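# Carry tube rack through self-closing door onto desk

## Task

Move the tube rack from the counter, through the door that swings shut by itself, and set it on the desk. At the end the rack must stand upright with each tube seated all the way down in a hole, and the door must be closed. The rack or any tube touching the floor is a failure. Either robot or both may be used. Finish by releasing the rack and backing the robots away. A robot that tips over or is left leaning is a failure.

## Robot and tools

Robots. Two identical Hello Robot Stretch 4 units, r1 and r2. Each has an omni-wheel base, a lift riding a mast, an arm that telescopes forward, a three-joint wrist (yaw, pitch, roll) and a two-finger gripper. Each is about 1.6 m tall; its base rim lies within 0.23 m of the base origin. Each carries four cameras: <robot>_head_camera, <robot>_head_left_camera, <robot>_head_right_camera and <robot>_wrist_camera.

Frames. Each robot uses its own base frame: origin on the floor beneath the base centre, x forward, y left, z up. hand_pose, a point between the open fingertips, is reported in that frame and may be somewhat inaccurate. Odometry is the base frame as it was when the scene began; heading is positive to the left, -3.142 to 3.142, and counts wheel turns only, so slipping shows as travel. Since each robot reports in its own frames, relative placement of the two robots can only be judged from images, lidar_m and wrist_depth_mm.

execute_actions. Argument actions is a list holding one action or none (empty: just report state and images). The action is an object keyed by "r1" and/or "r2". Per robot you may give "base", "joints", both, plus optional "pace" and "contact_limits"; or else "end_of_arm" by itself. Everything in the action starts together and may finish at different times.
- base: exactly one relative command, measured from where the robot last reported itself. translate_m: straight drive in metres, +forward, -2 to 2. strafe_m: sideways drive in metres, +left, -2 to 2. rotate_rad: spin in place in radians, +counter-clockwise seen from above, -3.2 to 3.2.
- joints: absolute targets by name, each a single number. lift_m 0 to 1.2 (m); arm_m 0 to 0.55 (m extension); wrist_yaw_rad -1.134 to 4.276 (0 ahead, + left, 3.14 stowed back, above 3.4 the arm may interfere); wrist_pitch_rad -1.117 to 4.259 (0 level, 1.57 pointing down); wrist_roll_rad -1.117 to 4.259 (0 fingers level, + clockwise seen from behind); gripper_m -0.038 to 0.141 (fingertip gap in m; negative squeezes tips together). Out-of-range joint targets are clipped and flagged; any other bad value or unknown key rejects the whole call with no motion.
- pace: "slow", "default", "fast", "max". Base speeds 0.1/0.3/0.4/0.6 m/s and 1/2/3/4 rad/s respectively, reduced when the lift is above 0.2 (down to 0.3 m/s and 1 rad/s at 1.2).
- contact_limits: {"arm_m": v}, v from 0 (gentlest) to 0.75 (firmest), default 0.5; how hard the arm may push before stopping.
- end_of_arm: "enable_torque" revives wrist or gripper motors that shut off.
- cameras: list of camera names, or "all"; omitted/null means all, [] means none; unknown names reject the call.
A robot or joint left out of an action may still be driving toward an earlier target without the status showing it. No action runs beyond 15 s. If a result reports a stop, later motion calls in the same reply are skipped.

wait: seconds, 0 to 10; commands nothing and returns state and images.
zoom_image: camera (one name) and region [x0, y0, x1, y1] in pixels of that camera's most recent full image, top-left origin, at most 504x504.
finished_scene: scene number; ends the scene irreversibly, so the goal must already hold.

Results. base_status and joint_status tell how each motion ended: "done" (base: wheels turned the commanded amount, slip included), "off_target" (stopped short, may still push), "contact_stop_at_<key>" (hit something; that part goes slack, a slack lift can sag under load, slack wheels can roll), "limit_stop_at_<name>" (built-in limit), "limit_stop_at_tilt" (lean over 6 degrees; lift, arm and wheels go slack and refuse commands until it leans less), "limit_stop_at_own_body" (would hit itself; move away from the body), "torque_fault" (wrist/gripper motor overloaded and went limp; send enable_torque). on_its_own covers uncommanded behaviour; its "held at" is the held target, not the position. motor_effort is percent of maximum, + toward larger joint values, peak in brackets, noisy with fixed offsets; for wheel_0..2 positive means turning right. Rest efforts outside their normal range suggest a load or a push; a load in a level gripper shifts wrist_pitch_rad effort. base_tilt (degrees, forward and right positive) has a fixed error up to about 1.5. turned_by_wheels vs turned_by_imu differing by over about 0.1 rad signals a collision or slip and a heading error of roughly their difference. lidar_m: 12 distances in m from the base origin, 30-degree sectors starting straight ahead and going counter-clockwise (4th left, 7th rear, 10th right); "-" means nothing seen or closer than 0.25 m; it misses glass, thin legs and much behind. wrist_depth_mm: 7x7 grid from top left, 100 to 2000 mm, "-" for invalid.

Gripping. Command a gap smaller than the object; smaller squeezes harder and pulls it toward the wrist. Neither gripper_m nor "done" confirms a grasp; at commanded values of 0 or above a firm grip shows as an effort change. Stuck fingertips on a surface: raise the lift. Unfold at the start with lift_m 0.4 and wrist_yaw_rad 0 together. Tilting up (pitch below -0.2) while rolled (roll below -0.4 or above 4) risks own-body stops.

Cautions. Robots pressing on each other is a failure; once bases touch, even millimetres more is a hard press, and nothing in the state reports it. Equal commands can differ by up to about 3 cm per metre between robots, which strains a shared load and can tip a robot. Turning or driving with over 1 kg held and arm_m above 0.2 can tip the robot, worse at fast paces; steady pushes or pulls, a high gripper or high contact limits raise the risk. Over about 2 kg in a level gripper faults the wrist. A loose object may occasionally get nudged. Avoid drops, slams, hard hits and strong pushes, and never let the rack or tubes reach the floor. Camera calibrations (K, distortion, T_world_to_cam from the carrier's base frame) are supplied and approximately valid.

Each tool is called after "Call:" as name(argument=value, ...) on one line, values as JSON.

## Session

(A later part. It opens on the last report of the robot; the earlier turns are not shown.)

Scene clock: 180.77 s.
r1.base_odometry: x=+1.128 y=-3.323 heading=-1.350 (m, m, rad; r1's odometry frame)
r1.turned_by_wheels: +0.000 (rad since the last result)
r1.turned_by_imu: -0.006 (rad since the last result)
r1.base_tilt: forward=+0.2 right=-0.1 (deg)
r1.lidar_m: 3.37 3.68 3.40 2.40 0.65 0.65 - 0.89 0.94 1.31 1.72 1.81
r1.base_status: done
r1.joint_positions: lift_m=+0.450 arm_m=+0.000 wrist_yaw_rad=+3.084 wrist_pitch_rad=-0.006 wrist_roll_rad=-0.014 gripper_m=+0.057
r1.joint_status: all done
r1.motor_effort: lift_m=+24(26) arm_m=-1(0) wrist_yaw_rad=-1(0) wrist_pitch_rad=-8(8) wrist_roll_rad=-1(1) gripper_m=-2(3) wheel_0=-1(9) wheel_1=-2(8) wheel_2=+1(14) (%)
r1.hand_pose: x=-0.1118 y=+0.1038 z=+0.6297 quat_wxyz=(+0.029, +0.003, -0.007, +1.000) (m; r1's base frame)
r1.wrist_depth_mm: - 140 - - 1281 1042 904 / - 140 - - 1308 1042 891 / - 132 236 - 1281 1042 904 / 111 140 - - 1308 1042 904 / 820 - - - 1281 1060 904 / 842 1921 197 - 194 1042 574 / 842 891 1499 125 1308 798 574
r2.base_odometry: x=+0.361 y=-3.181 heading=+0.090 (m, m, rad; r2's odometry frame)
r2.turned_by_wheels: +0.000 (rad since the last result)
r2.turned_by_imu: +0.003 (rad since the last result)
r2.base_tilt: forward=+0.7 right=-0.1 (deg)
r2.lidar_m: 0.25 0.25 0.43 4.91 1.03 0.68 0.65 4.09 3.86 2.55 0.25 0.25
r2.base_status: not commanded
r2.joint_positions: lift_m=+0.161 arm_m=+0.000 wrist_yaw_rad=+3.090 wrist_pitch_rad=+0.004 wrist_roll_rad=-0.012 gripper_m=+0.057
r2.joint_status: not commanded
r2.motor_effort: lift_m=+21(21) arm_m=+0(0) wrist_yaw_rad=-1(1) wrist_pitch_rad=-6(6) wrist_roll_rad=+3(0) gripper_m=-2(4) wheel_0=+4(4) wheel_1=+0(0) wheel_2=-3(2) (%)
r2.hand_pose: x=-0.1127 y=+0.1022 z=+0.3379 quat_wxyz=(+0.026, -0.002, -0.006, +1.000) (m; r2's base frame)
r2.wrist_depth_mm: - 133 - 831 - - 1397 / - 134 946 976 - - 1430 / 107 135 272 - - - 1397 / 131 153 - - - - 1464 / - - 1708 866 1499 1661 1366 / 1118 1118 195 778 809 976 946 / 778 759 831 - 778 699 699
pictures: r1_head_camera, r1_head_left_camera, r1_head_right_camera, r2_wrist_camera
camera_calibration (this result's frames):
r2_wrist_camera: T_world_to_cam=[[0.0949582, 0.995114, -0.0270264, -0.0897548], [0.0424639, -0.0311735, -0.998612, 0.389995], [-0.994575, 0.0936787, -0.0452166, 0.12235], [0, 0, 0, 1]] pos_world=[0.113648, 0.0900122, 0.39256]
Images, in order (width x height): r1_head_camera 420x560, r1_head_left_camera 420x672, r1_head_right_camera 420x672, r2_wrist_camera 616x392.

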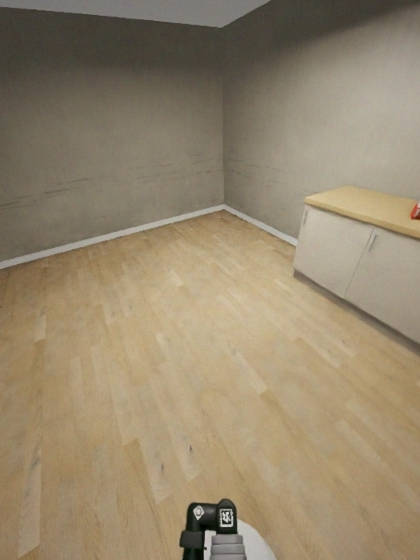

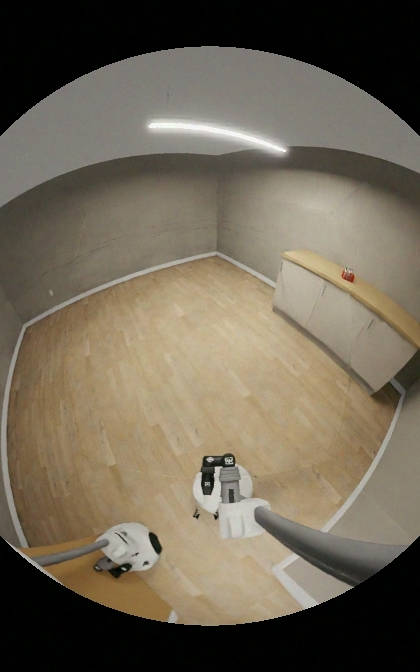

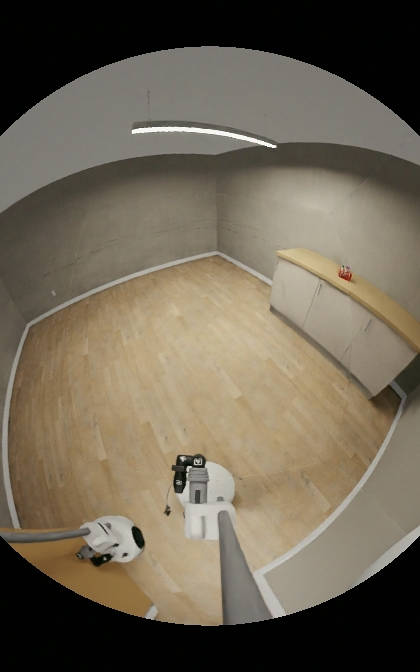

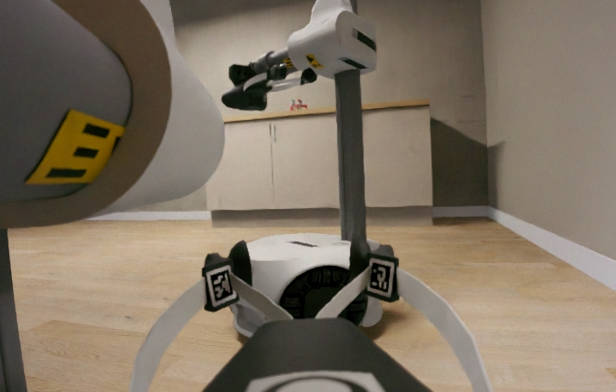

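Call:
zoom_image(camera="r1_head_right_camera", region=[300, 240, 400, 340])

Call:
zoom_image(camera="r1_head_camera", region=[290, 170, 420, 300])

Region (300, 240, 400, 340) of r1_head_right_camera's 420x672 image, scaled by 5.040, with more detail than that image has.

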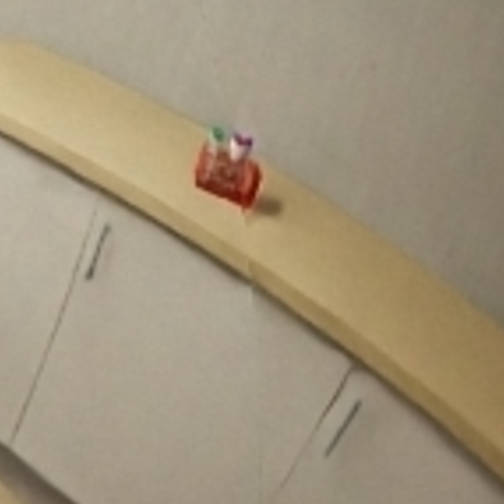

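Region (290, 170, 420, 300) of r1_head_camera's 420x560 image, scaled by 3.877, with more detail than that image has.

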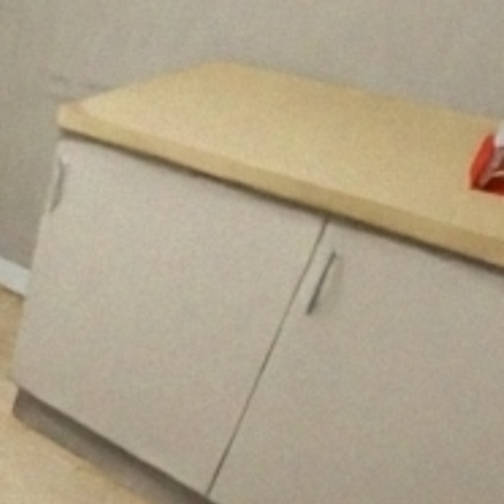

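Call:
zoom_image(camera="r1_head_right_camera", region=[325, 255, 365, 295])

Call:
zoom_image(camera="r1_head_left_camera", region=[328, 257, 368, 297])

Call:
zoom_image(camera="r1_head_camera", region=[380, 190, 420, 240])

Region (325, 255, 365, 295) of r1_head_right_camera's 420x672 image, scaled by 12.600, with more detail than that image has.

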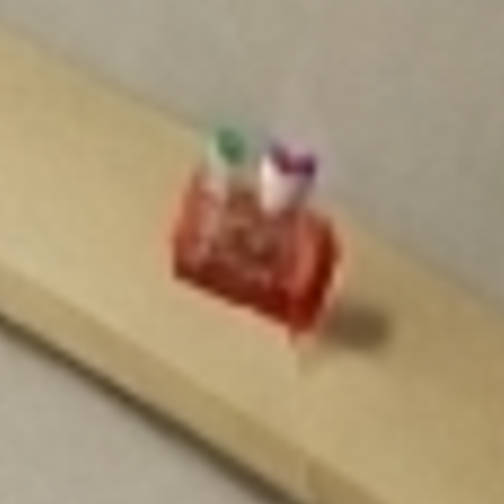

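Region (328, 257, 368, 297) of r1_head_left_camera's 420x672 image, scaled by 12.600, with more detail than that image has.

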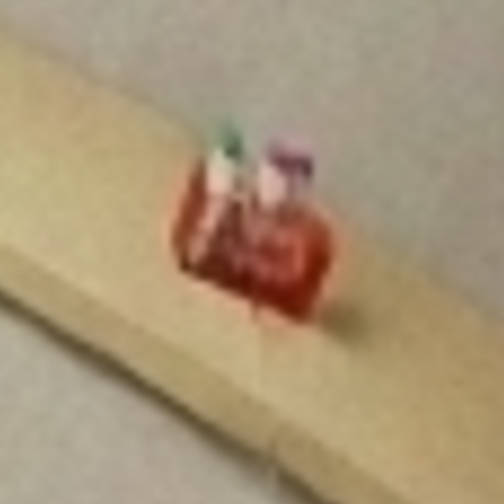

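Region (380, 190, 420, 240) of r1_head_camera's 420x560 image, scaled by 10.080, with more detail than that image has; it fills the left 403 columns of this view, and the rest is white.

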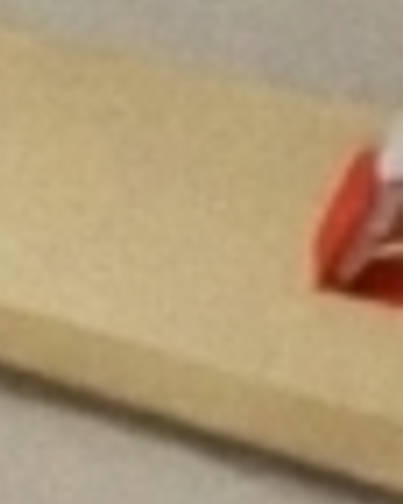

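Call:
execute_actions(actions=[{"r1": {"base": {"rotate_rad": -0.73}, "joints": {"wrist_yaw_rad": 2.2}, "pace": "max"}}], cameras=["r1_head_camera"])

Scene clock: 208.87 s.
r1.base_odometry: x=+1.128 y=-3.323 heading=-2.080 (m, m, rad; r1's odometry frame)
r1.turned_by_wheels: -0.730 (rad since the last result)
r1.turned_by_imu: -0.732 (rad since the last result)
r1.base_tilt: forward=+0.1 right=-0.2 (deg)
r1.lidar_m: 1.73 2.08 3.68 3.70 2.61 0.70 0.68 1.23 0.90 0.89 1.11 1.75
r1.base_status: done
r1.joint_positions: lift_m=+0.450 arm_m=+0.000 wrist_yaw_rad=+2.200 wrist_pitch_rad=-0.006 wrist_roll_rad=-0.014 gripper_m=+0.057
r1.joint_status: all done
r1.motor_effort: lift_m=+24(24) arm_m=+0(0) wrist_yaw_rad=-1(8) wrist_pitch_rad=-7(7) wrist_roll_rad=+0(1) gripper_m=-2(3) wheel_0=-1(8) wheel_1=+0(9) wheel_2=+1(7) (%)
r1.hand_pose: x=+0.0720 y=+0.2847 z=+0.6297 quat_wxyz=(+0.454, +0.000, -0.008, +0.891) (m; r1's base frame)
r1.wrist_depth_mm: - - - - - - - / - - - - - - - / - - - - - - - / - - - - - - - / - - - - - - - / - - 196 - 193 - - / 1576 1464 1499 125 1537 1366 1397
r2.base_odometry: x=+0.361 y=-3.181 heading=+0.090 (m, m, rad; r2's odometry frame)
r2.turned_by_wheels: +0.000 (rad since the last result)
r2.turned_by_imu: +0.001 (rad since the last result)
r2.base_tilt: forward=+0.7 right=-0.1 (deg)
r2.lidar_m: 0.25 0.25 0.42 4.92 1.01 0.66 0.65 4.08 3.86 2.55 0.25 0.25
r2.base_status: not commanded
r2.joint_positions: lift_m=+0.161 arm_m=+0.000 wrist_yaw_rad=+3.090 wrist_pitch_rad=+0.004 wrist_roll_rad=-0.012 gripper_m=+0.057
r2.joint_status: not commanded
r2.motor_effort: lift_m=+21(21) arm_m=+0(0) wrist_yaw_rad=-2(2) wrist_pitch_rad=-7(6) wrist_roll_rad=+1(1) gripper_m=-6(3) wheel_0=+4(4) wheel_1=+0(0) wheel_2=-3(3) (%)
r2.hand_pose: x=-0.1127 y=+0.1022 z=+0.3379 quat_wxyz=(+0.026, -0.002, -0.006, +1.000) (m; r2's base frame)
r2.wrist_depth_mm: - 133 - 759 - - 1397 / - 133 - 1060 - - 1430 / 106 135 273 - - - 1464 / 131 153 - - - - 1499 / - - 1756 842 1537 1661 1397 / 1098 1098 196 768 831 976 946 / 798 759 809 - 759 699 691
pictures: r1_head_camera
Images, in order (width x height): r1_head_camera 420x560.

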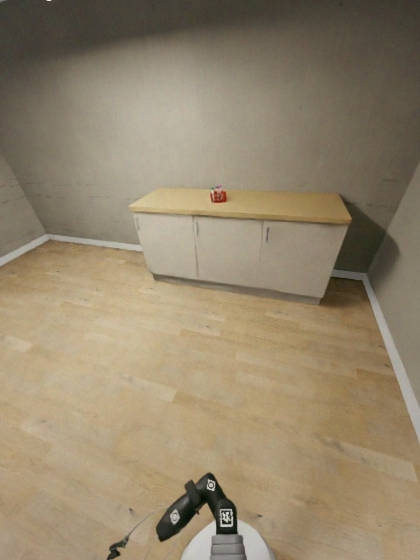

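Call:
zoom_image(camera="r1_head_camera", region=[190, 175, 250, 225])

Call:
zoom_image(camera="r1_head_camera", region=[120, 170, 370, 320])

Region (190, 175, 250, 225) of r1_head_camera's 420x560 image, scaled by 8.400, with more detail than that image has.

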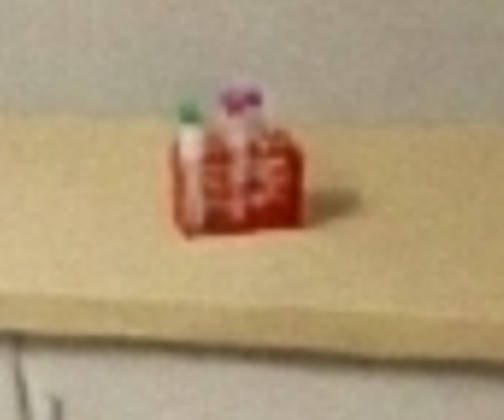

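Region (120, 170, 370, 320) of r1_head_camera's 420x560 image, scaled by 2.016, with more detail than that image has; it fills the top 302 rows of this view, and the rest is white.

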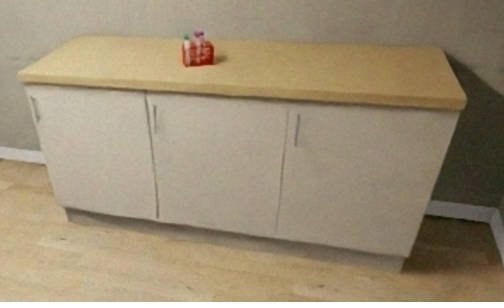

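Call:
execute_actions(actions=[{"r1": {"base": {"translate_m": 1.26}, "joints": {"wrist_yaw_rad": 0.0, "wrist_pitch_rad": 0.2, "wrist_roll_rad": 0.0, "lift_m": 0.86, "gripper_m": 0.141}, "pace": "max"}}], cameras=["r1_head_camera", "r1_wrist_camera"])

Scene clock: 242.47 s.
r1.base_odometry: x=+0.513 y=-4.423 heading=-2.080 (m, m, rad; r1's odometry frame)
r1.turned_by_wheels: +0.000 (rad since the last result)
r1.turned_by_imu: -0.003 (rad since the last result)
r1.base_tilt: forward=+0.2 right=-0.2 (deg)
r1.lidar_m: 0.52 0.66 2.65 3.31 3.95 3.56 1.92 1.47 1.28 1.30 0.61 0.54
r1.base_status: done
r1.joint_positions: lift_m=+0.860 arm_m=+0.000 wrist_yaw_rad=+0.000 wrist_pitch_rad=+0.202 wrist_roll_rad=+0.000 gripper_m=+0.141
r1.joint_status: all done
r1.motor_effort: lift_m=+24(28) arm_m=+0(1) wrist_yaw_rad=-1(5) wrist_pitch_rad=-7(6) wrist_roll_rad=+0(1) gripper_m=+2(4) wheel_0=+0(8) wheel_1=-2(7) wheel_2=+1(13) (%)
r1.hand_pose: x=+0.4538 y=-0.0874 z=+0.9800 quat_wxyz=(+0.995, +0.000, +0.101, +0.000) (m; r1's base frame)
r1.wrist_depth_mm: 1118 1042 960 891 842 778 750 / 1160 1078 991 917 854 809 768 / 1205 1098 1025 946 891 842 788 / 960 917 759 609 788 750 723 / 508 500 496 480 462 449 433 / 452 392 355 342 309 287 309 / 480 436 402 125 327 298 283
r2.base_odometry: x=+0.361 y=-3.181 heading=+0.090 (m, m, rad; r2's odometry frame)
r2.turned_by_wheels: +0.000 (rad since the last result)
r2.turned_by_imu: +0.002 (rad since the last result)
r2.base_tilt: forward=+0.5 right=+0.0 (deg)
r2.lidar_m: 0.25 0.25 0.42 4.93 1.02 1.89 1.91 4.10 3.87 2.57 0.25 0.25
r2.base_status: not commanded
r2.joint_positions: lift_m=+0.161 arm_m=+0.000 wrist_yaw_rad=+3.090 wrist_pitch_rad=+0.004 wrist_roll_rad=-0.012 gripper_m=+0.057
r2.joint_status: not commanded
r2.motor_effort: lift_m=+21(21) arm_m=-1(0) wrist_yaw_rad=-2(1) wrist_pitch_rad=-7(6) wrist_roll_rad=+0(1) gripper_m=-5(2) wheel_0=+4(4) wheel_1=+0(0) wheel_2=-2(3) (%)
r2.hand_pose: x=-0.1127 y=+0.1022 z=+0.3379 quat_wxyz=(+0.026, -0.002, -0.006, +1.000) (m; r2's base frame)
r2.wrist_depth_mm: - 132 - - - - 1366 / - 133 - - - - 1430 / 107 135 272 - - - 1537 / 131 153 - - - - 1499 / - - - 1921 1537 1661 1366 / 1078 1098 196 1060 891 1008 946 / 778 768 809 - 778 707 699
pictures: r1_head_camera, r1_wrist_camera
camera_calibration (this result's frames):
r1_wrist_camera: T_world_to_cam=[[-0.0120785, -0.99957, -0.0267154, -0.0539086], [-0.178826, 0.0284459, -0.983469, 1.10834], [0.983807, -0.00710147, -0.179092, -0.0417151], [0, 0, 0, 1]] pos_world=[0.238587, -0.0857093, 1.0811]
Images, in order (width x height): r1_head_camera 420x560, r1_wrist_camera 616x392.

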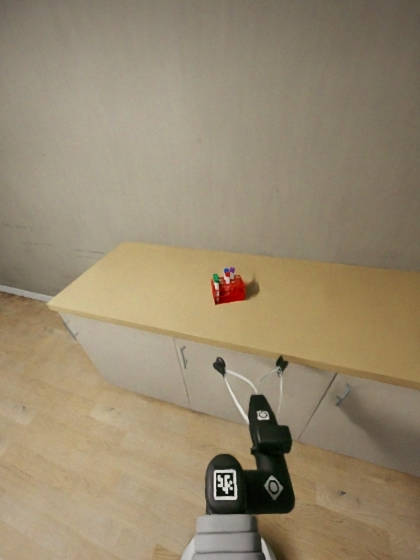

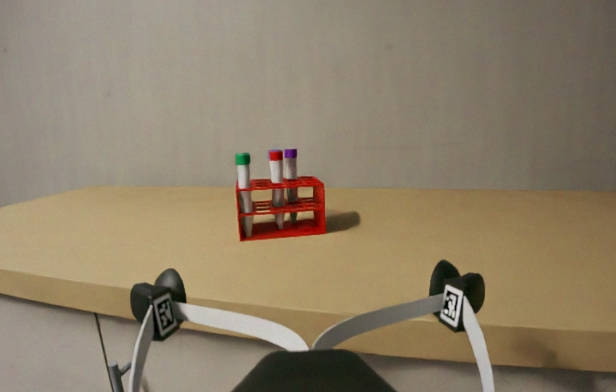

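Call:
zoom_image(camera="r1_wrist_camera", region=[220, 135, 346, 255])

Call:
zoom_image(camera="r1_head_camera", region=[180, 250, 310, 390])

Region (220, 135, 346, 255) of r1_wrist_camera's 616x392 image, scaled by 4.000; it fills the top 480 rows of this view, and the rest is white.

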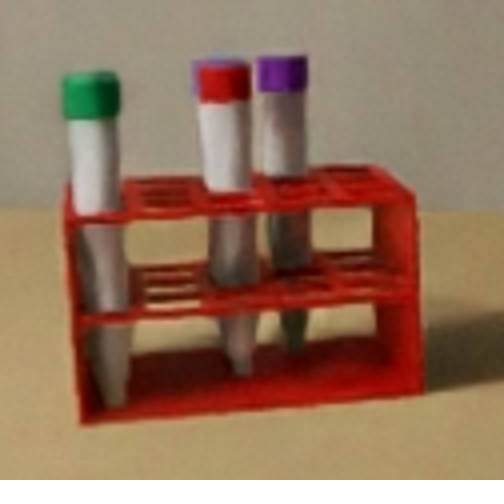

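Region (180, 250, 310, 390) of r1_head_camera's 420x560 image, scaled by 3.600, with more detail than that image has; it fills the left 468 columns of this view, and the rest is white.

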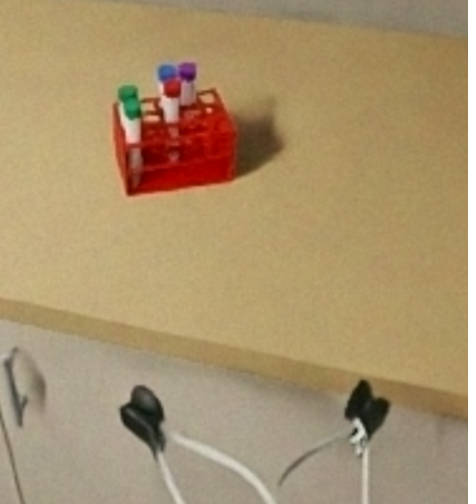

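Call:
zoom_image(camera="r1_head_camera", region=[204, 260, 254, 310])

Call:
zoom_image(camera="r1_wrist_camera", region=[290, 170, 335, 240])

Call:
zoom_image(camera="r1_wrist_camera", region=[228, 174, 273, 244])

Region (204, 260, 254, 310) of r1_head_camera's 420x560 image, scaled by 10.080, with more detail than that image has.

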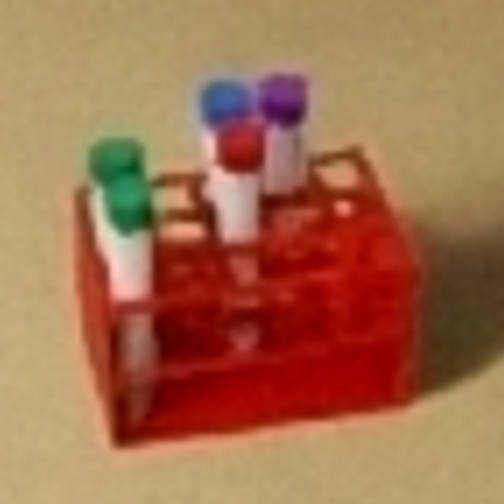

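Region (290, 170, 335, 240) of r1_wrist_camera's 616x392 image, scaled by 7.200; it fills the left 324 columns of this view, and the rest is white.

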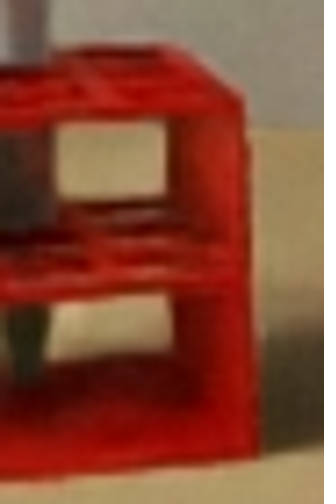

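Region (228, 174, 273, 244) of r1_wrist_camera's 616x392 image, scaled by 7.200; it fills the left 324 columns of this view, and the rest is white.

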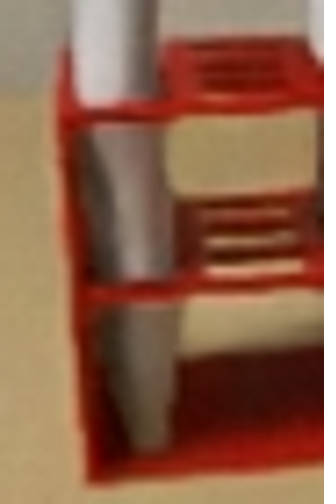

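Call:
execute_actions(actions=[{"r1": {"base": {"rotate_rad": 0.15}, "joints": {"lift_m": 0.836, "arm_m": 0.1}, "pace": "max", "contact_limits": {"arm_m": 0.3}}}], cameras=["r1_head_camera", "r1_wrist_camera"])

Scene clock: 280.57 s.
r1.base_odometry: x=+0.513 y=-4.424 heading=-1.930 (m, m, rad; r1's odometry frame)
r1.turned_by_wheels: +0.150 (rad since the last result)
r1.turned_by_imu: +0.152 (rad since the last result)
r1.base_tilt: forward=+0.1 right=-0.2 (deg)
r1.lidar_m: 0.56 0.71 3.29 3.39 3.77 1.98 1.92 1.36 1.28 0.84 0.59 0.49
r1.base_status: done
r1.joint_positions: lift_m=+0.836 arm_m=+0.099 wrist_yaw_rad=+0.000 wrist_pitch_rad=+0.202 wrist_roll_rad=+0.000 gripper_m=+0.141
r1.joint_status: all done
r1.motor_effort: lift_m=+15(21) arm_m=+6(7) wrist_yaw_rad=+0(2) wrist_pitch_rad=-7(8) wrist_roll_rad=-1(0) gripper_m=+2(2) wheel_0=+0(6) wheel_1=-3(5) wheel_2=+0(7) (%)
r1.contact_limits: arm_m 0.3
r1.hand_pose: x=+0.5525 y=-0.0873 z=+0.9567 quat_wxyz=(+0.995, +0.000, +0.101, +0.000) (m; r1's base frame)
r1.wrist_depth_mm: 1255 1098 960 866 778 699 654 / 1336 1138 991 878 809 723 668 / 1397 1182 1025 917 809 750 691 / 820 788 741 621 477 647 621 / 436 427 421 410 399 382 370 / 415 330 291 287 251 239 263 / 449 379 315 125 231 213 -
r2.base_odometry: x=+0.361 y=-3.181 heading=+0.090 (m, m, rad; r2's odometry frame)
r2.turned_by_wheels: +0.000 (rad since the last result)
r2.turned_by_imu: +0.001 (rad since the last result)
r2.base_tilt: forward=+0.6 right=+0.0 (deg)
r2.lidar_m: 0.25 0.25 0.42 4.93 1.01 1.90 1.90 4.10 3.87 2.56 0.25 0.25
r2.base_status: not commanded
r2.joint_positions: lift_m=+0.161 arm_m=+0.000 wrist_yaw_rad=+3.090 wrist_pitch_rad=+0.004 wrist_roll_rad=-0.012 gripper_m=+0.057
r2.joint_status: not commanded
r2.motor_effort: lift_m=+21(21) arm_m=+0(0) wrist_yaw_rad=-1(1) wrist_pitch_rad=-6(6) wrist_roll_rad=+0(2) gripper_m=-2(4) wheel_0=+4(4) wheel_1=+0(0) wheel_2=-2(2) (%)
r2.hand_pose: x=-0.1127 y=+0.1022 z=+0.3379 quat_wxyz=(+0.026, -0.002, -0.006, +1.000) (m; r2's base frame)
r2.wrist_depth_mm: - 132 - - - - 1397 / - 133 - - - - 1464 / 107 135 273 - - - 1499 / 131 153 - - - - 1499 / - - - 1863 1537 1756 1366 / 1118 1138 196 1060 891 991 946 / 798 759 809 - 768 699 699
pictures: r1_head_camera, r1_wrist_camera
camera_calibration (this result's frames):
r1_wrist_camera: T_world_to_cam=[[-0.0119737, -0.999571, -0.0267162, -0.0533668], [-0.178965, 0.0284289, -0.983445, 1.10307], [0.983783, -0.00699419, -0.179229, -0.142864], [0, 0, 0, 1]] pos_world=[0.337319, -0.0857021, 1.05777]
Images, in order (width x height): r1_head_camera 420x560, r1_wrist_camera 616x392.

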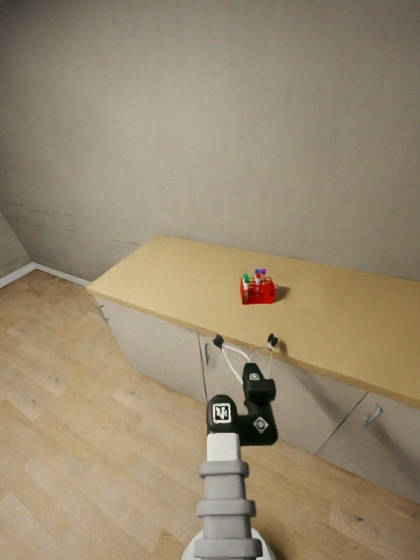

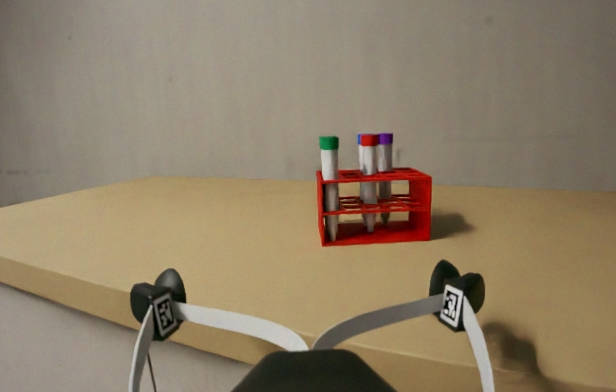

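Call:
zoom_image(camera="r1_wrist_camera", region=[305, 125, 445, 255])

Region (305, 125, 445, 255) of r1_wrist_camera's 616x392 image, scaled by 3.600; it fills the top 468 rows of this view, and the rest is white.

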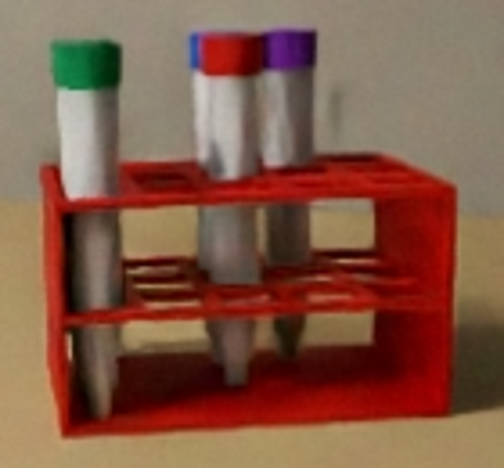

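Call:
execute_actions(actions=[{"r1": {"base": {"strafe_m": -0.078}, "joints": {"lift_m": 0.834, "arm_m": 0.235}, "pace": "max", "contact_limits": {"arm_m": 0.25}}}], cameras=["r1_head_camera", "r1_wrist_camera"])

Scene clock: 295.93 s.
r1.base_odometry: x=+0.440 y=-4.396 heading=-1.930 (m, m, rad; r1's odometry frame)
r1.turned_by_wheels: +0.000 (rad since the last result)
r1.turned_by_imu: +0.001 (rad since the last result)
r1.base_tilt: forward=+0.2 right=-0.3 (deg)
r1.lidar_m: 0.53 0.68 3.34 3.46 3.80 1.96 1.94 1.30 1.22 0.80 0.53 0.49
r1.base_status: done
r1.joint_positions: lift_m=+0.834 arm_m=+0.234 wrist_yaw_rad=+0.000 wrist_pitch_rad=+0.202 wrist_roll_rad=+0.000 gripper_m=+0.141
r1.joint_status: all done
r1.motor_effort: lift_m=+15(13) arm_m=+6(6) wrist_yaw_rad=+0(1) wrist_pitch_rad=-7(7) wrist_roll_rad=+0(0) gripper_m=-1(0) wheel_0=+0(9) wheel_1=+1(10) wheel_2=+0(1) (%)
r1.contact_limits: arm_m 0.25
r1.hand_pose: x=+0.6875 y=-0.0874 z=+0.9547 quat_wxyz=(+0.995, +0.000, +0.101, +0.000) (m; r1's base frame)
r1.wrist_depth_mm: 1025 904 788 707 640 580 539 / 1078 931 820 732 654 591 549 / 1118 960 842 741 676 615 569 / 809 759 627 530 661 609 569 / 427 421 353 340 357 377 364 / 287 255 256 282 246 236 258 / 227 217 228 125 220 204 -
r2.base_odometry: x=+0.361 y=-3.181 heading=+0.090 (m, m, rad; r2's odometry frame)
r2.turned_by_wheels: +0.000 (rad since the last result)
r2.turned_by_imu: +0.001 (rad since the last result)
r2.base_tilt: forward=+0.7 right=-0.1 (deg)
r2.lidar_m: 0.25 0.25 0.43 4.91 1.03 1.90 1.92 4.10 3.87 2.54 0.25 0.25
r2.base_status: not commanded
r2.joint_positions: lift_m=+0.161 arm_m=+0.000 wrist_yaw_rad=+3.090 wrist_pitch_rad=+0.004 wrist_roll_rad=-0.012 gripper_m=+0.057
r2.joint_status: not commanded
r2.motor_effort: lift_m=+21(21) arm_m=+0(0) wrist_yaw_rad=-2(2) wrist_pitch_rad=-6(6) wrist_roll_rad=+0(1) gripper_m=-2(1) wheel_0=+4(4) wheel_1=+0(0) wheel_2=-2(2) (%)
r2.hand_pose: x=-0.1127 y=+0.1022 z=+0.3379 quat_wxyz=(+0.026, -0.002, -0.006, +1.000) (m; r2's base frame)
r2.wrist_depth_mm: - 133 - - - - 1397 / - 133 - - - - 1464 / 106 135 273 - - - 1464 / 131 153 - - - - 1537 / - - - 1808 1537 1708 1366 / 1118 1118 195 1060 878 991 976 / 788 759 809 - 759 691 699
pictures: r1_head_camera, r1_wrist_camera
camera_calibration (this result's frames):
r1_wrist_camera: T_world_to_cam=[[-0.012078, -0.99957, -0.0267174, -0.0517602], [-0.178906, 0.0284484, -0.983455, 1.12525], [0.983792, -0.00709827, -0.179172, -0.276078], [0, 0, 0, 1]] pos_world=[0.472293, -0.0857093, 1.05579]
Images, in order (width x height): r1_head_camera 420x560, r1_wrist_camera 616x392.

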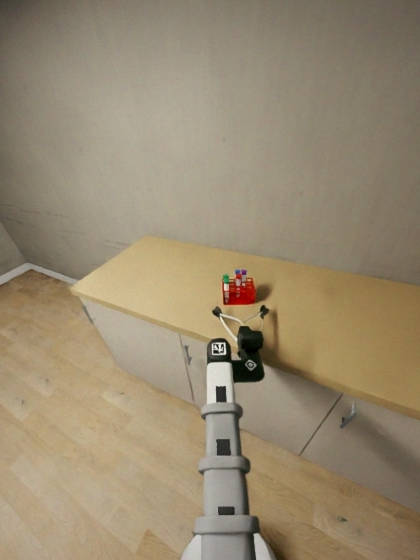

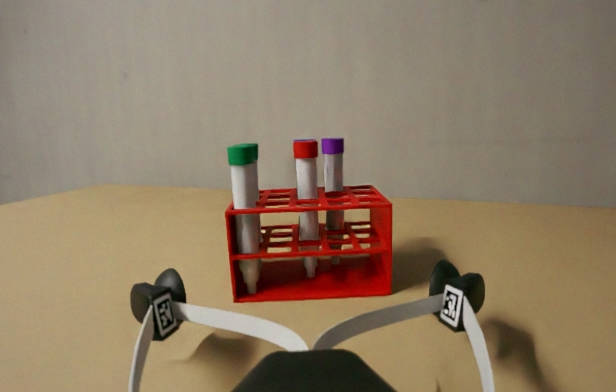

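Call:
zoom_image(camera="r1_wrist_camera", region=[160, 125, 460, 325])

Region (160, 125, 460, 325) of r1_wrist_camera's 616x392 image, scaled by 1.680.

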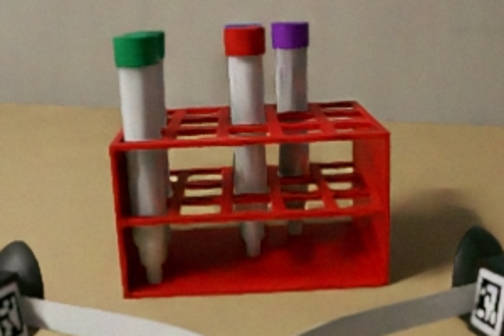

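Call:
execute_actions(actions=[{"r1": {"base": {"strafe_m": -0.003}, "joints": {"arm_m": 0.328}, "pace": "default", "contact_limits": {"arm_m": 0.2}}}], cameras=["r1_head_camera", "r1_wrist_camera"])

Scene clock: 305.13 s.
r1.base_odometry: x=+0.438 y=-4.395 heading=-1.930 (m, m, rad; r1's odometry frame)
r1.turned_by_wheels: +0.000 (rad since the last result)
r1.turned_by_imu: +0.001 (rad since the last result)
r1.base_tilt: forward=+0.1 right=-0.3 (deg)
r1.lidar_m: 0.50 0.67 3.36 3.44 3.79 1.94 1.92 1.29 1.21 0.79 0.51 0.48
r1.base_status: done
r1.joint_positions: lift_m=+0.834 arm_m=+0.327 wrist_yaw_rad=+0.000 wrist_pitch_rad=+0.202 wrist_roll_rad=+0.000 gripper_m=+0.141
r1.joint_status: all done
r1.motor_effort: lift_m=+15(15) arm_m=+6(8) wrist_yaw_rad=+0(2) wrist_pitch_rad=-7(7) wrist_roll_rad=+1(0) gripper_m=+0(1) wheel_0=+1(8) wheel_1=+0(5) wheel_2=+0(1) (%)
r1.contact_limits: arm_m 0.2
r1.hand_pose: x=+0.7805 y=-0.0874 z=+0.9547 quat_wxyz=(+0.995, +0.000, +0.101, +0.000) (m; r1's base frame)
r1.wrist_depth_mm: 904 788 699 621 559 504 473 / 946 820 715 640 574 525 484 / 991 854 732 647 591 539 496 / 960 768 221 247 597 544 504 / 424 421 204 226 247 375 364 / 287 255 199 231 200 235 258 / 226 216 213 125 208 204 -
r2.base_odometry: x=+0.361 y=-3.181 heading=+0.090 (m, m, rad; r2's odometry frame)
r2.turned_by_wheels: +0.000 (rad since the last result)
r2.turned_by_imu: +0.001 (rad since the last result)
r2.base_tilt: forward=+0.6 right=-0.1 (deg)
r2.lidar_m: 0.25 0.25 0.43 4.92 1.01 1.87 1.93 4.08 3.87 2.55 0.25 0.25
r2.base_status: not commanded
r2.joint_positions: lift_m=+0.161 arm_m=+0.000 wrist_yaw_rad=+3.090 wrist_pitch_rad=+0.004 wrist_roll_rad=-0.012 gripper_m=+0.057
r2.joint_status: not commanded
r2.motor_effort: lift_m=+21(21) arm_m=+0(0) wrist_yaw_rad=-1(2) wrist_pitch_rad=-6(6) wrist_roll_rad=+1(1) gripper_m=-4(2) wheel_0=+4(4) wheel_1=+0(0) wheel_2=-2(2) (%)
r2.hand_pose: x=-0.1127 y=+0.1022 z=+0.3379 quat_wxyz=(+0.026, -0.002, -0.006, +1.000) (m; r2's base frame)
r2.wrist_depth_mm: - 132 - - - - 1397 / - 133 - - - - 1430 / 106 134 272 - - - 1430 / 131 154 - - - - 1464 / - - - 1921 1499 1661 1397 / 1138 1138 196 1060 878 991 960 / 788 768 820 - 788 699 707
pictures: r1_head_camera, r1_wrist_camera
camera_calibration (this result's frames):
r1_wrist_camera: T_world_to_cam=[[-0.0120834, -0.99957, -0.0267174, -0.0506342], [-0.178905, 0.0284494, -0.983455, 1.14189], [0.983792, -0.00710357, -0.179172, -0.367576], [0, 0, 0, 1]] pos_world=[0.565297, -0.0857096, 1.05579]
Images, in order (width x height): r1_head_camera 420x560, r1_wrist_camera 616x392.

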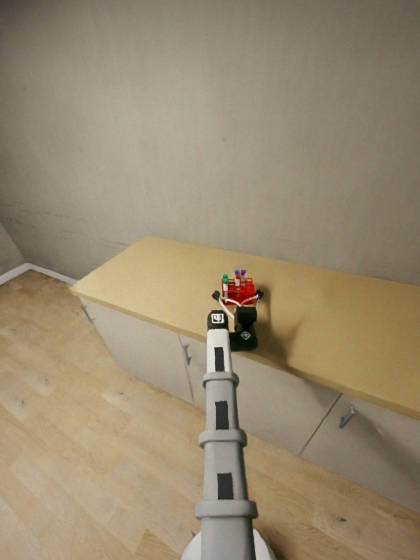

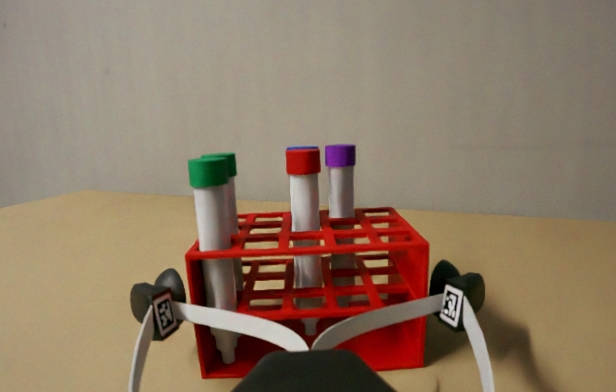

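Call:
zoom_image(camera="r1_head_camera", region=[200, 260, 280, 330])

Region (200, 260, 280, 330) of r1_head_camera's 420x560 image, scaled by 6.300, with more detail than that image has; it fills the top 441 rows of this view, and the rest is white.

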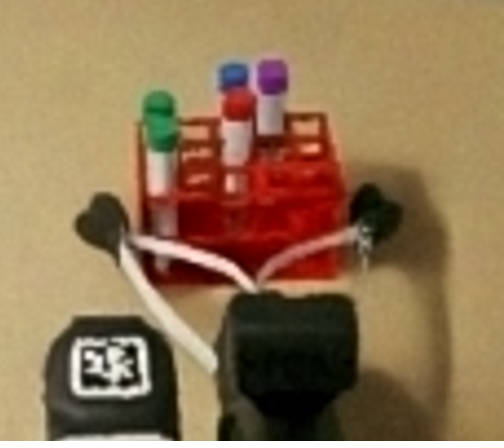

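Call:
execute_actions(actions=[{"r1": {"joints": {"gripper_m": 0.065}, "pace": "default"}}], cameras=["r1_head_camera", "r1_wrist_camera"])

Scene clock: 311.33 s.
r1.base_odometry: x=+0.438 y=-4.395 heading=-1.930 (m, m, rad; r1's odometry frame)
r1.turned_by_wheels: +0.000 (rad since the last result)
r1.turned_by_imu: +0.001 (rad since the last result)
r1.base_tilt: forward=+0.0 right=-0.1 (deg)
r1.lidar_m: 0.49 0.66 3.35 3.43 3.83 1.94 1.93 1.30 1.21 0.77 0.54 0.49
r1.base_status: not commanded
r1.joint_positions: lift_m=+0.834 arm_m=+0.327 wrist_yaw_rad=+0.000 wrist_pitch_rad=+0.203 wrist_roll_rad=+0.000 gripper_m=+0.066
r1.joint_status: all done
r1.motor_effort: lift_m=+15(15) arm_m=+6(6) wrist_yaw_rad=+1(1) wrist_pitch_rad=-10(9) wrist_roll_rad=+0(0) gripper_m=-30(30) wheel_0=+1(1) wheel_1=+0(0) wheel_2=+0(0) (%)
r1.hand_pose: x=+0.7804 y=-0.0874 z=+0.9545 quat_wxyz=(+0.995, +0.000, +0.101, +0.000) (m; r1's base frame)
r1.wrist_depth_mm: 904 788 691 621 559 508 473 / 946 831 715 640 574 521 484 / 991 854 723 647 591 535 496 / 798 759 202 230 597 549 508 / 424 418 181 208 204 373 359 / 286 204 182 212 201 183 256 / 226 206 189 163 190 204 -
r2.base_odometry: x=+0.361 y=-3.181 heading=+0.090 (m, m, rad; r2's odometry frame)
r2.turned_by_wheels: +0.000 (rad since the last result)
r2.turned_by_imu: +0.002 (rad since the last result)
r2.base_tilt: forward=+0.5 right=-0.1 (deg)
r2.lidar_m: 0.25 0.25 0.42 4.91 1.02 1.89 1.94 4.11 3.86 2.56 0.25 0.25
r2.base_status: not commanded
r2.joint_positions: lift_m=+0.161 arm_m=+0.000 wrist_yaw_rad=+3.090 wrist_pitch_rad=+0.004 wrist_roll_rad=-0.012 gripper_m=+0.057
r2.joint_status: not commanded
r2.motor_effort: lift_m=+21(21) arm_m=+0(0) wrist_yaw_rad=-1(1) wrist_pitch_rad=-6(6) wrist_roll_rad=+1(1) gripper_m=-5(3) wheel_0=+4(4) wheel_1=+0(0) wheel_2=-2(3) (%)
r2.hand_pose: x=-0.1127 y=+0.1022 z=+0.3379 quat_wxyz=(+0.026, -0.002, -0.006, +1.000) (m; r2's base frame)
r2.wrist_depth_mm: - 132 - - - - 1430 / - 133 - - - - 1430 / 107 135 270 - - - 1499 / 131 153 - - - - 1499 / - - - 1863 1576 1661 1366 / 1118 1118 196 1060 891 976 960 / 778 759 842 - 768 707 699
pictures: r1_head_camera, r1_wrist_camera
camera_calibration (this result's frames):
r1_wrist_camera: T_world_to_cam=[[-0.0121227, -0.99957, -0.0267079, -0.0506242], [-0.179648, 0.0284524, -0.983319, 1.14213], [0.983656, -0.00712251, -0.179915, -0.366757], [0, 0, 0, 1]] pos_world=[0.56533, -0.0857109, 1.05574]
Images, in order (width x height): r1_head_camera 420x560, r1_wrist_camera 616x392.

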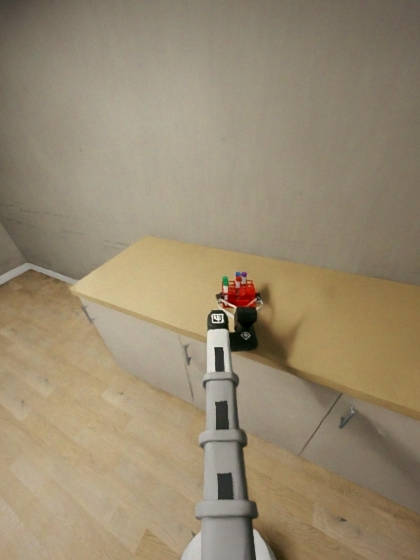

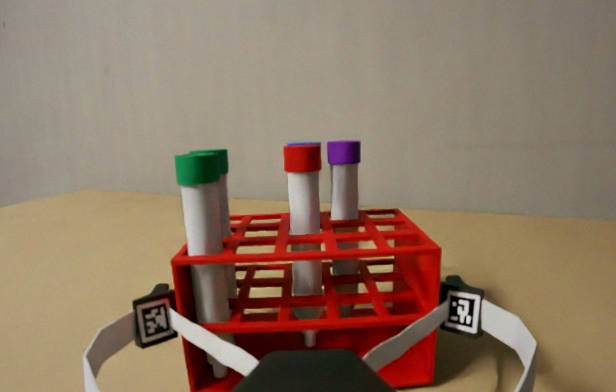

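Call:
execute_actions(actions=[{"r1": {"joints": {"lift_m": 0.87, "arm_m": 0.25}, "pace": "default"}}], cameras=["r1_head_camera", "r1_wrist_camera"])

Scene clock: 325.93 s.
r1.base_odometry: x=+0.438 y=-4.395 heading=-1.930 (m, m, rad; r1's odometry frame)
r1.turned_by_wheels: +0.000 (rad since the last result)
r1.turned_by_imu: +0.002 (rad since the last result)
r1.base_tilt: forward=+0.1 right=-0.2 (deg)
r1.lidar_m: 0.50 0.68 3.33 3.46 3.83 1.97 1.92 1.31 1.22 0.76 0.53 0.49
r1.base_status: not commanded
r1.joint_positions: lift_m=+0.870 arm_m=+0.251 wrist_yaw_rad=+0.000 wrist_pitch_rad=+0.203 wrist_roll_rad=+0.000 gripper_m=+0.066
r1.joint_status: all done
r1.motor_effort: lift_m=+25(26) arm_m=-6(7) wrist_yaw_rad=+1(0) wrist_pitch_rad=-10(11) wrist_roll_rad=+0(0) gripper_m=-30(32) wheel_0=+1(1) wheel_1=+0(0) wheel_2=+0(0) (%)
r1.hand_pose: x=+0.7045 y=-0.0875 z=+0.9896 quat_wxyz=(+0.995, +0.000, +0.101, +0.000) (m; r1's base frame)
r1.wrist_depth_mm: 991 878 768 691 627 564 525 / 1042 904 798 715 640 580 539 / 1098 946 798 715 654 597 554 / 1138 931 239 230 668 615 569 / 530 521 181 208 205 466 452 / 357 204 182 212 201 183 322 / 282 256 189 163 191 255 -
r2.base_odometry: x=+0.361 y=-3.181 heading=+0.090 (m, m, rad; r2's odometry frame)
r2.turned_by_wheels: +0.000 (rad since the last result)
r2.turned_by_imu: +0.002 (rad since the last result)
r2.base_tilt: forward=+0.5 right=-0.2 (deg)
r2.lidar_m: 0.25 0.25 0.42 4.91 1.02 1.90 1.93 4.08 3.87 2.55 0.25 0.26
r2.base_status: not commanded
r2.joint_positions: lift_m=+0.161 arm_m=+0.000 wrist_yaw_rad=+3.090 wrist_pitch_rad=+0.004 wrist_roll_rad=-0.012 gripper_m=+0.057
r2.joint_status: not commanded
r2.motor_effort: lift_m=+21(21) arm_m=+0(0) wrist_yaw_rad=-1(1) wrist_pitch_rad=-6(6) wrist_roll_rad=+1(1) gripper_m=-1(3) wheel_0=+4(4) wheel_1=+0(0) wheel_2=-2(2) (%)
r2.hand_pose: x=-0.1127 y=+0.1022 z=+0.3379 quat_wxyz=(+0.026, -0.002, -0.006, +1.000) (m; r2's base frame)
r2.wrist_depth_mm: - 132 - - - - 1430 / - 133 - - - - 1397 / 107 135 273 - - - 1430 / 131 154 - - - - 1537 / - - - 1808 1537 1661 1366 / 1118 1138 196 1060 891 976 931 / 778 759 809 - 778 691 707
pictures: r1_head_camera, r1_wrist_camera
camera_calibration (this result's frames):
r1_wrist_camera: T_world_to_cam=[[-0.0124458, -0.999566, -0.0267045, -0.0504715], [-0.179906, 0.0285092, -0.983271, 1.16315], [0.983605, -0.00743333, -0.180183, -0.285479], [0, 0, 0, 1]] pos_world=[0.489429, -0.0857322, 1.09091]
Images, in order (width x height): r1_head_camera 420x560, r1_wrist_camera 616x392.

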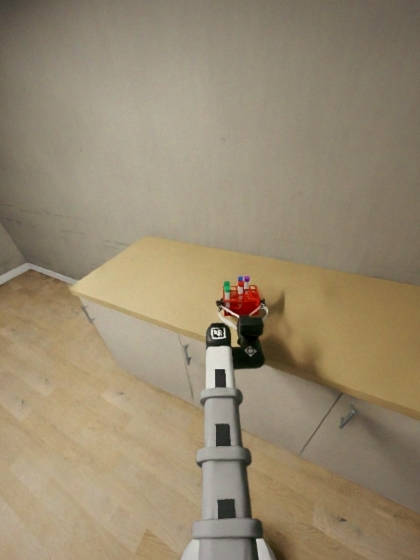

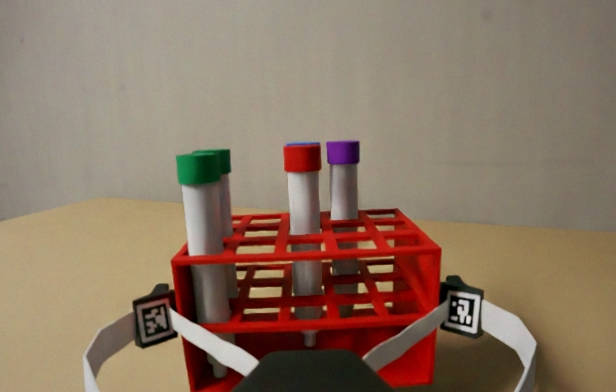

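Call:
execute_actions(actions=[{"r1": {"base": {"translate_m": -1.69}, "joints": {"arm_m": 0.0}, "pace": "max"}}], cameras=["r1_head_left_camera", "r1_head_right_camera", "r1_wrist_camera", "r2_head_left_camera"])

Scene clock: 335.47 s.
r1.base_odometry: x=+1.032 y=-2.813 heading=-1.930 (m, m, rad; r1's odometry frame)
r1.turned_by_wheels: +0.000 (rad since the last result)
r1.turned_by_imu: +0.009 (rad since the last result)
r1.base_tilt: forward=+0.1 right=-0.1 (deg)
r1.lidar_m: 0.39 3.60 4.10 3.17 0.43 0.44 0.77 2.85 4.60 0.48 0.63 1.54
r1.base_status: done
r1.joint_positions: lift_m=+0.870 arm_m=+0.001 wrist_yaw_rad=+0.000 wrist_pitch_rad=+0.203 wrist_roll_rad=+0.000 gripper_m=+0.066
r1.joint_status: all done
r1.motor_effort: lift_m=+25(25) arm_m=-6(7) wrist_yaw_rad=+1(2) wrist_pitch_rad=-11(11) wrist_roll_rad=+0(0) gripper_m=-31(32) wheel_0=-1(7) wheel_1=-1(6) wheel_2=-1(10) (%)
r1.hand_pose: x=+0.4546 y=-0.0875 z=+0.9895 quat_wxyz=(+0.995, +0.000, +0.102, +0.000) (m; r1's base frame)
r1.wrist_depth_mm: - - - - - - 1808 / - - - - - - 1863 / - - - - - - 1921 / - - 201 230 1756 1708 - / - - 182 209 205 1708 - / - 204 183 213 201 183 1863 / 1708 1576 189 163 191 1537 1576
r2.base_odometry: x=+0.361 y=-3.181 heading=+0.090 (m, m, rad; r2's odometry frame)
r2.turned_by_wheels: +0.000 (rad since the last result)
r2.turned_by_imu: +0.003 (rad since the last result)
r2.base_tilt: forward=+0.5 right=+0.0 (deg)
r2.lidar_m: 0.25 0.25 0.40 4.91 0.42 0.45 2.64 4.09 3.87 2.56 0.25 0.25
r2.base_status: not commanded
r2.joint_positions: lift_m=+0.161 arm_m=+0.000 wrist_yaw_rad=+3.090 wrist_pitch_rad=+0.004 wrist_roll_rad=-0.012 gripper_m=+0.057
r2.joint_status: not commanded
r2.motor_effort: lift_m=+21(21) arm_m=+0(0) wrist_yaw_rad=+0(1) wrist_pitch_rad=-6(7) wrist_roll_rad=+1(1) gripper_m=-4(2) wheel_0=+4(4) wheel_1=+0(0) wheel_2=-3(3) (%)
r2.hand_pose: x=-0.1127 y=+0.1022 z=+0.3379 quat_wxyz=(+0.026, -0.002, -0.006, +1.000) (m; r2's base frame)
r2.wrist_depth_mm: - 132 - - - - 1464 / - 133 - - - - 1499 / 107 134 273 - - - 1499 / 131 153 - - - - 1499 / - - - 1863 1499 1618 1366 / 1118 1118 196 1060 500 459 442 / 778 768 809 - 492 436 410
pictures: r1_head_left_camera, r1_head_right_camera, r1_wrist_camera, r2_head_left_camera
camera_calibration (this result's frames):
r1_wrist_camera: T_world_to_cam=[[-0.0124438, -0.999566, -0.0267005, -0.0535856], [-0.180232, 0.0285074, -0.983211, 1.11821], [0.983545, -0.00742261, -0.180509, -0.0393371], [0, 0, 0, 1]] pos_world=[0.23956, -0.0857315, 1.0909]
Images, in order (width x height): r1_head_left_camera 420x672, r1_head_right_camera 420x672, r1_wrist_camera 616x392, r2_head_left_camera 420x672.

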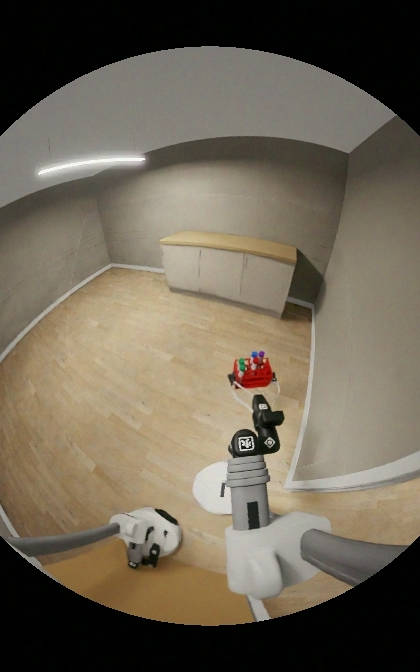

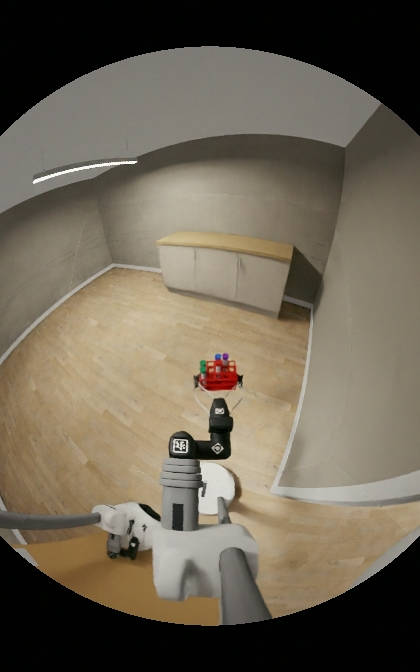

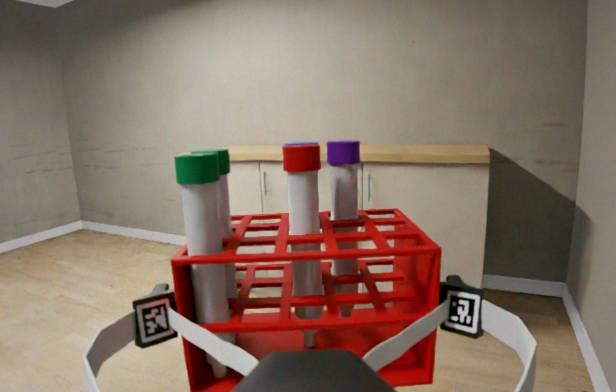

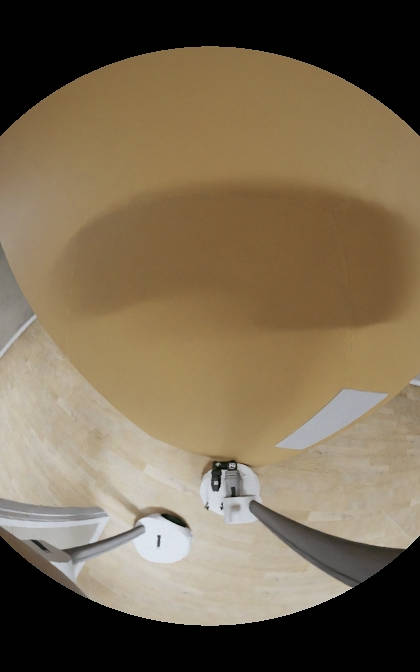

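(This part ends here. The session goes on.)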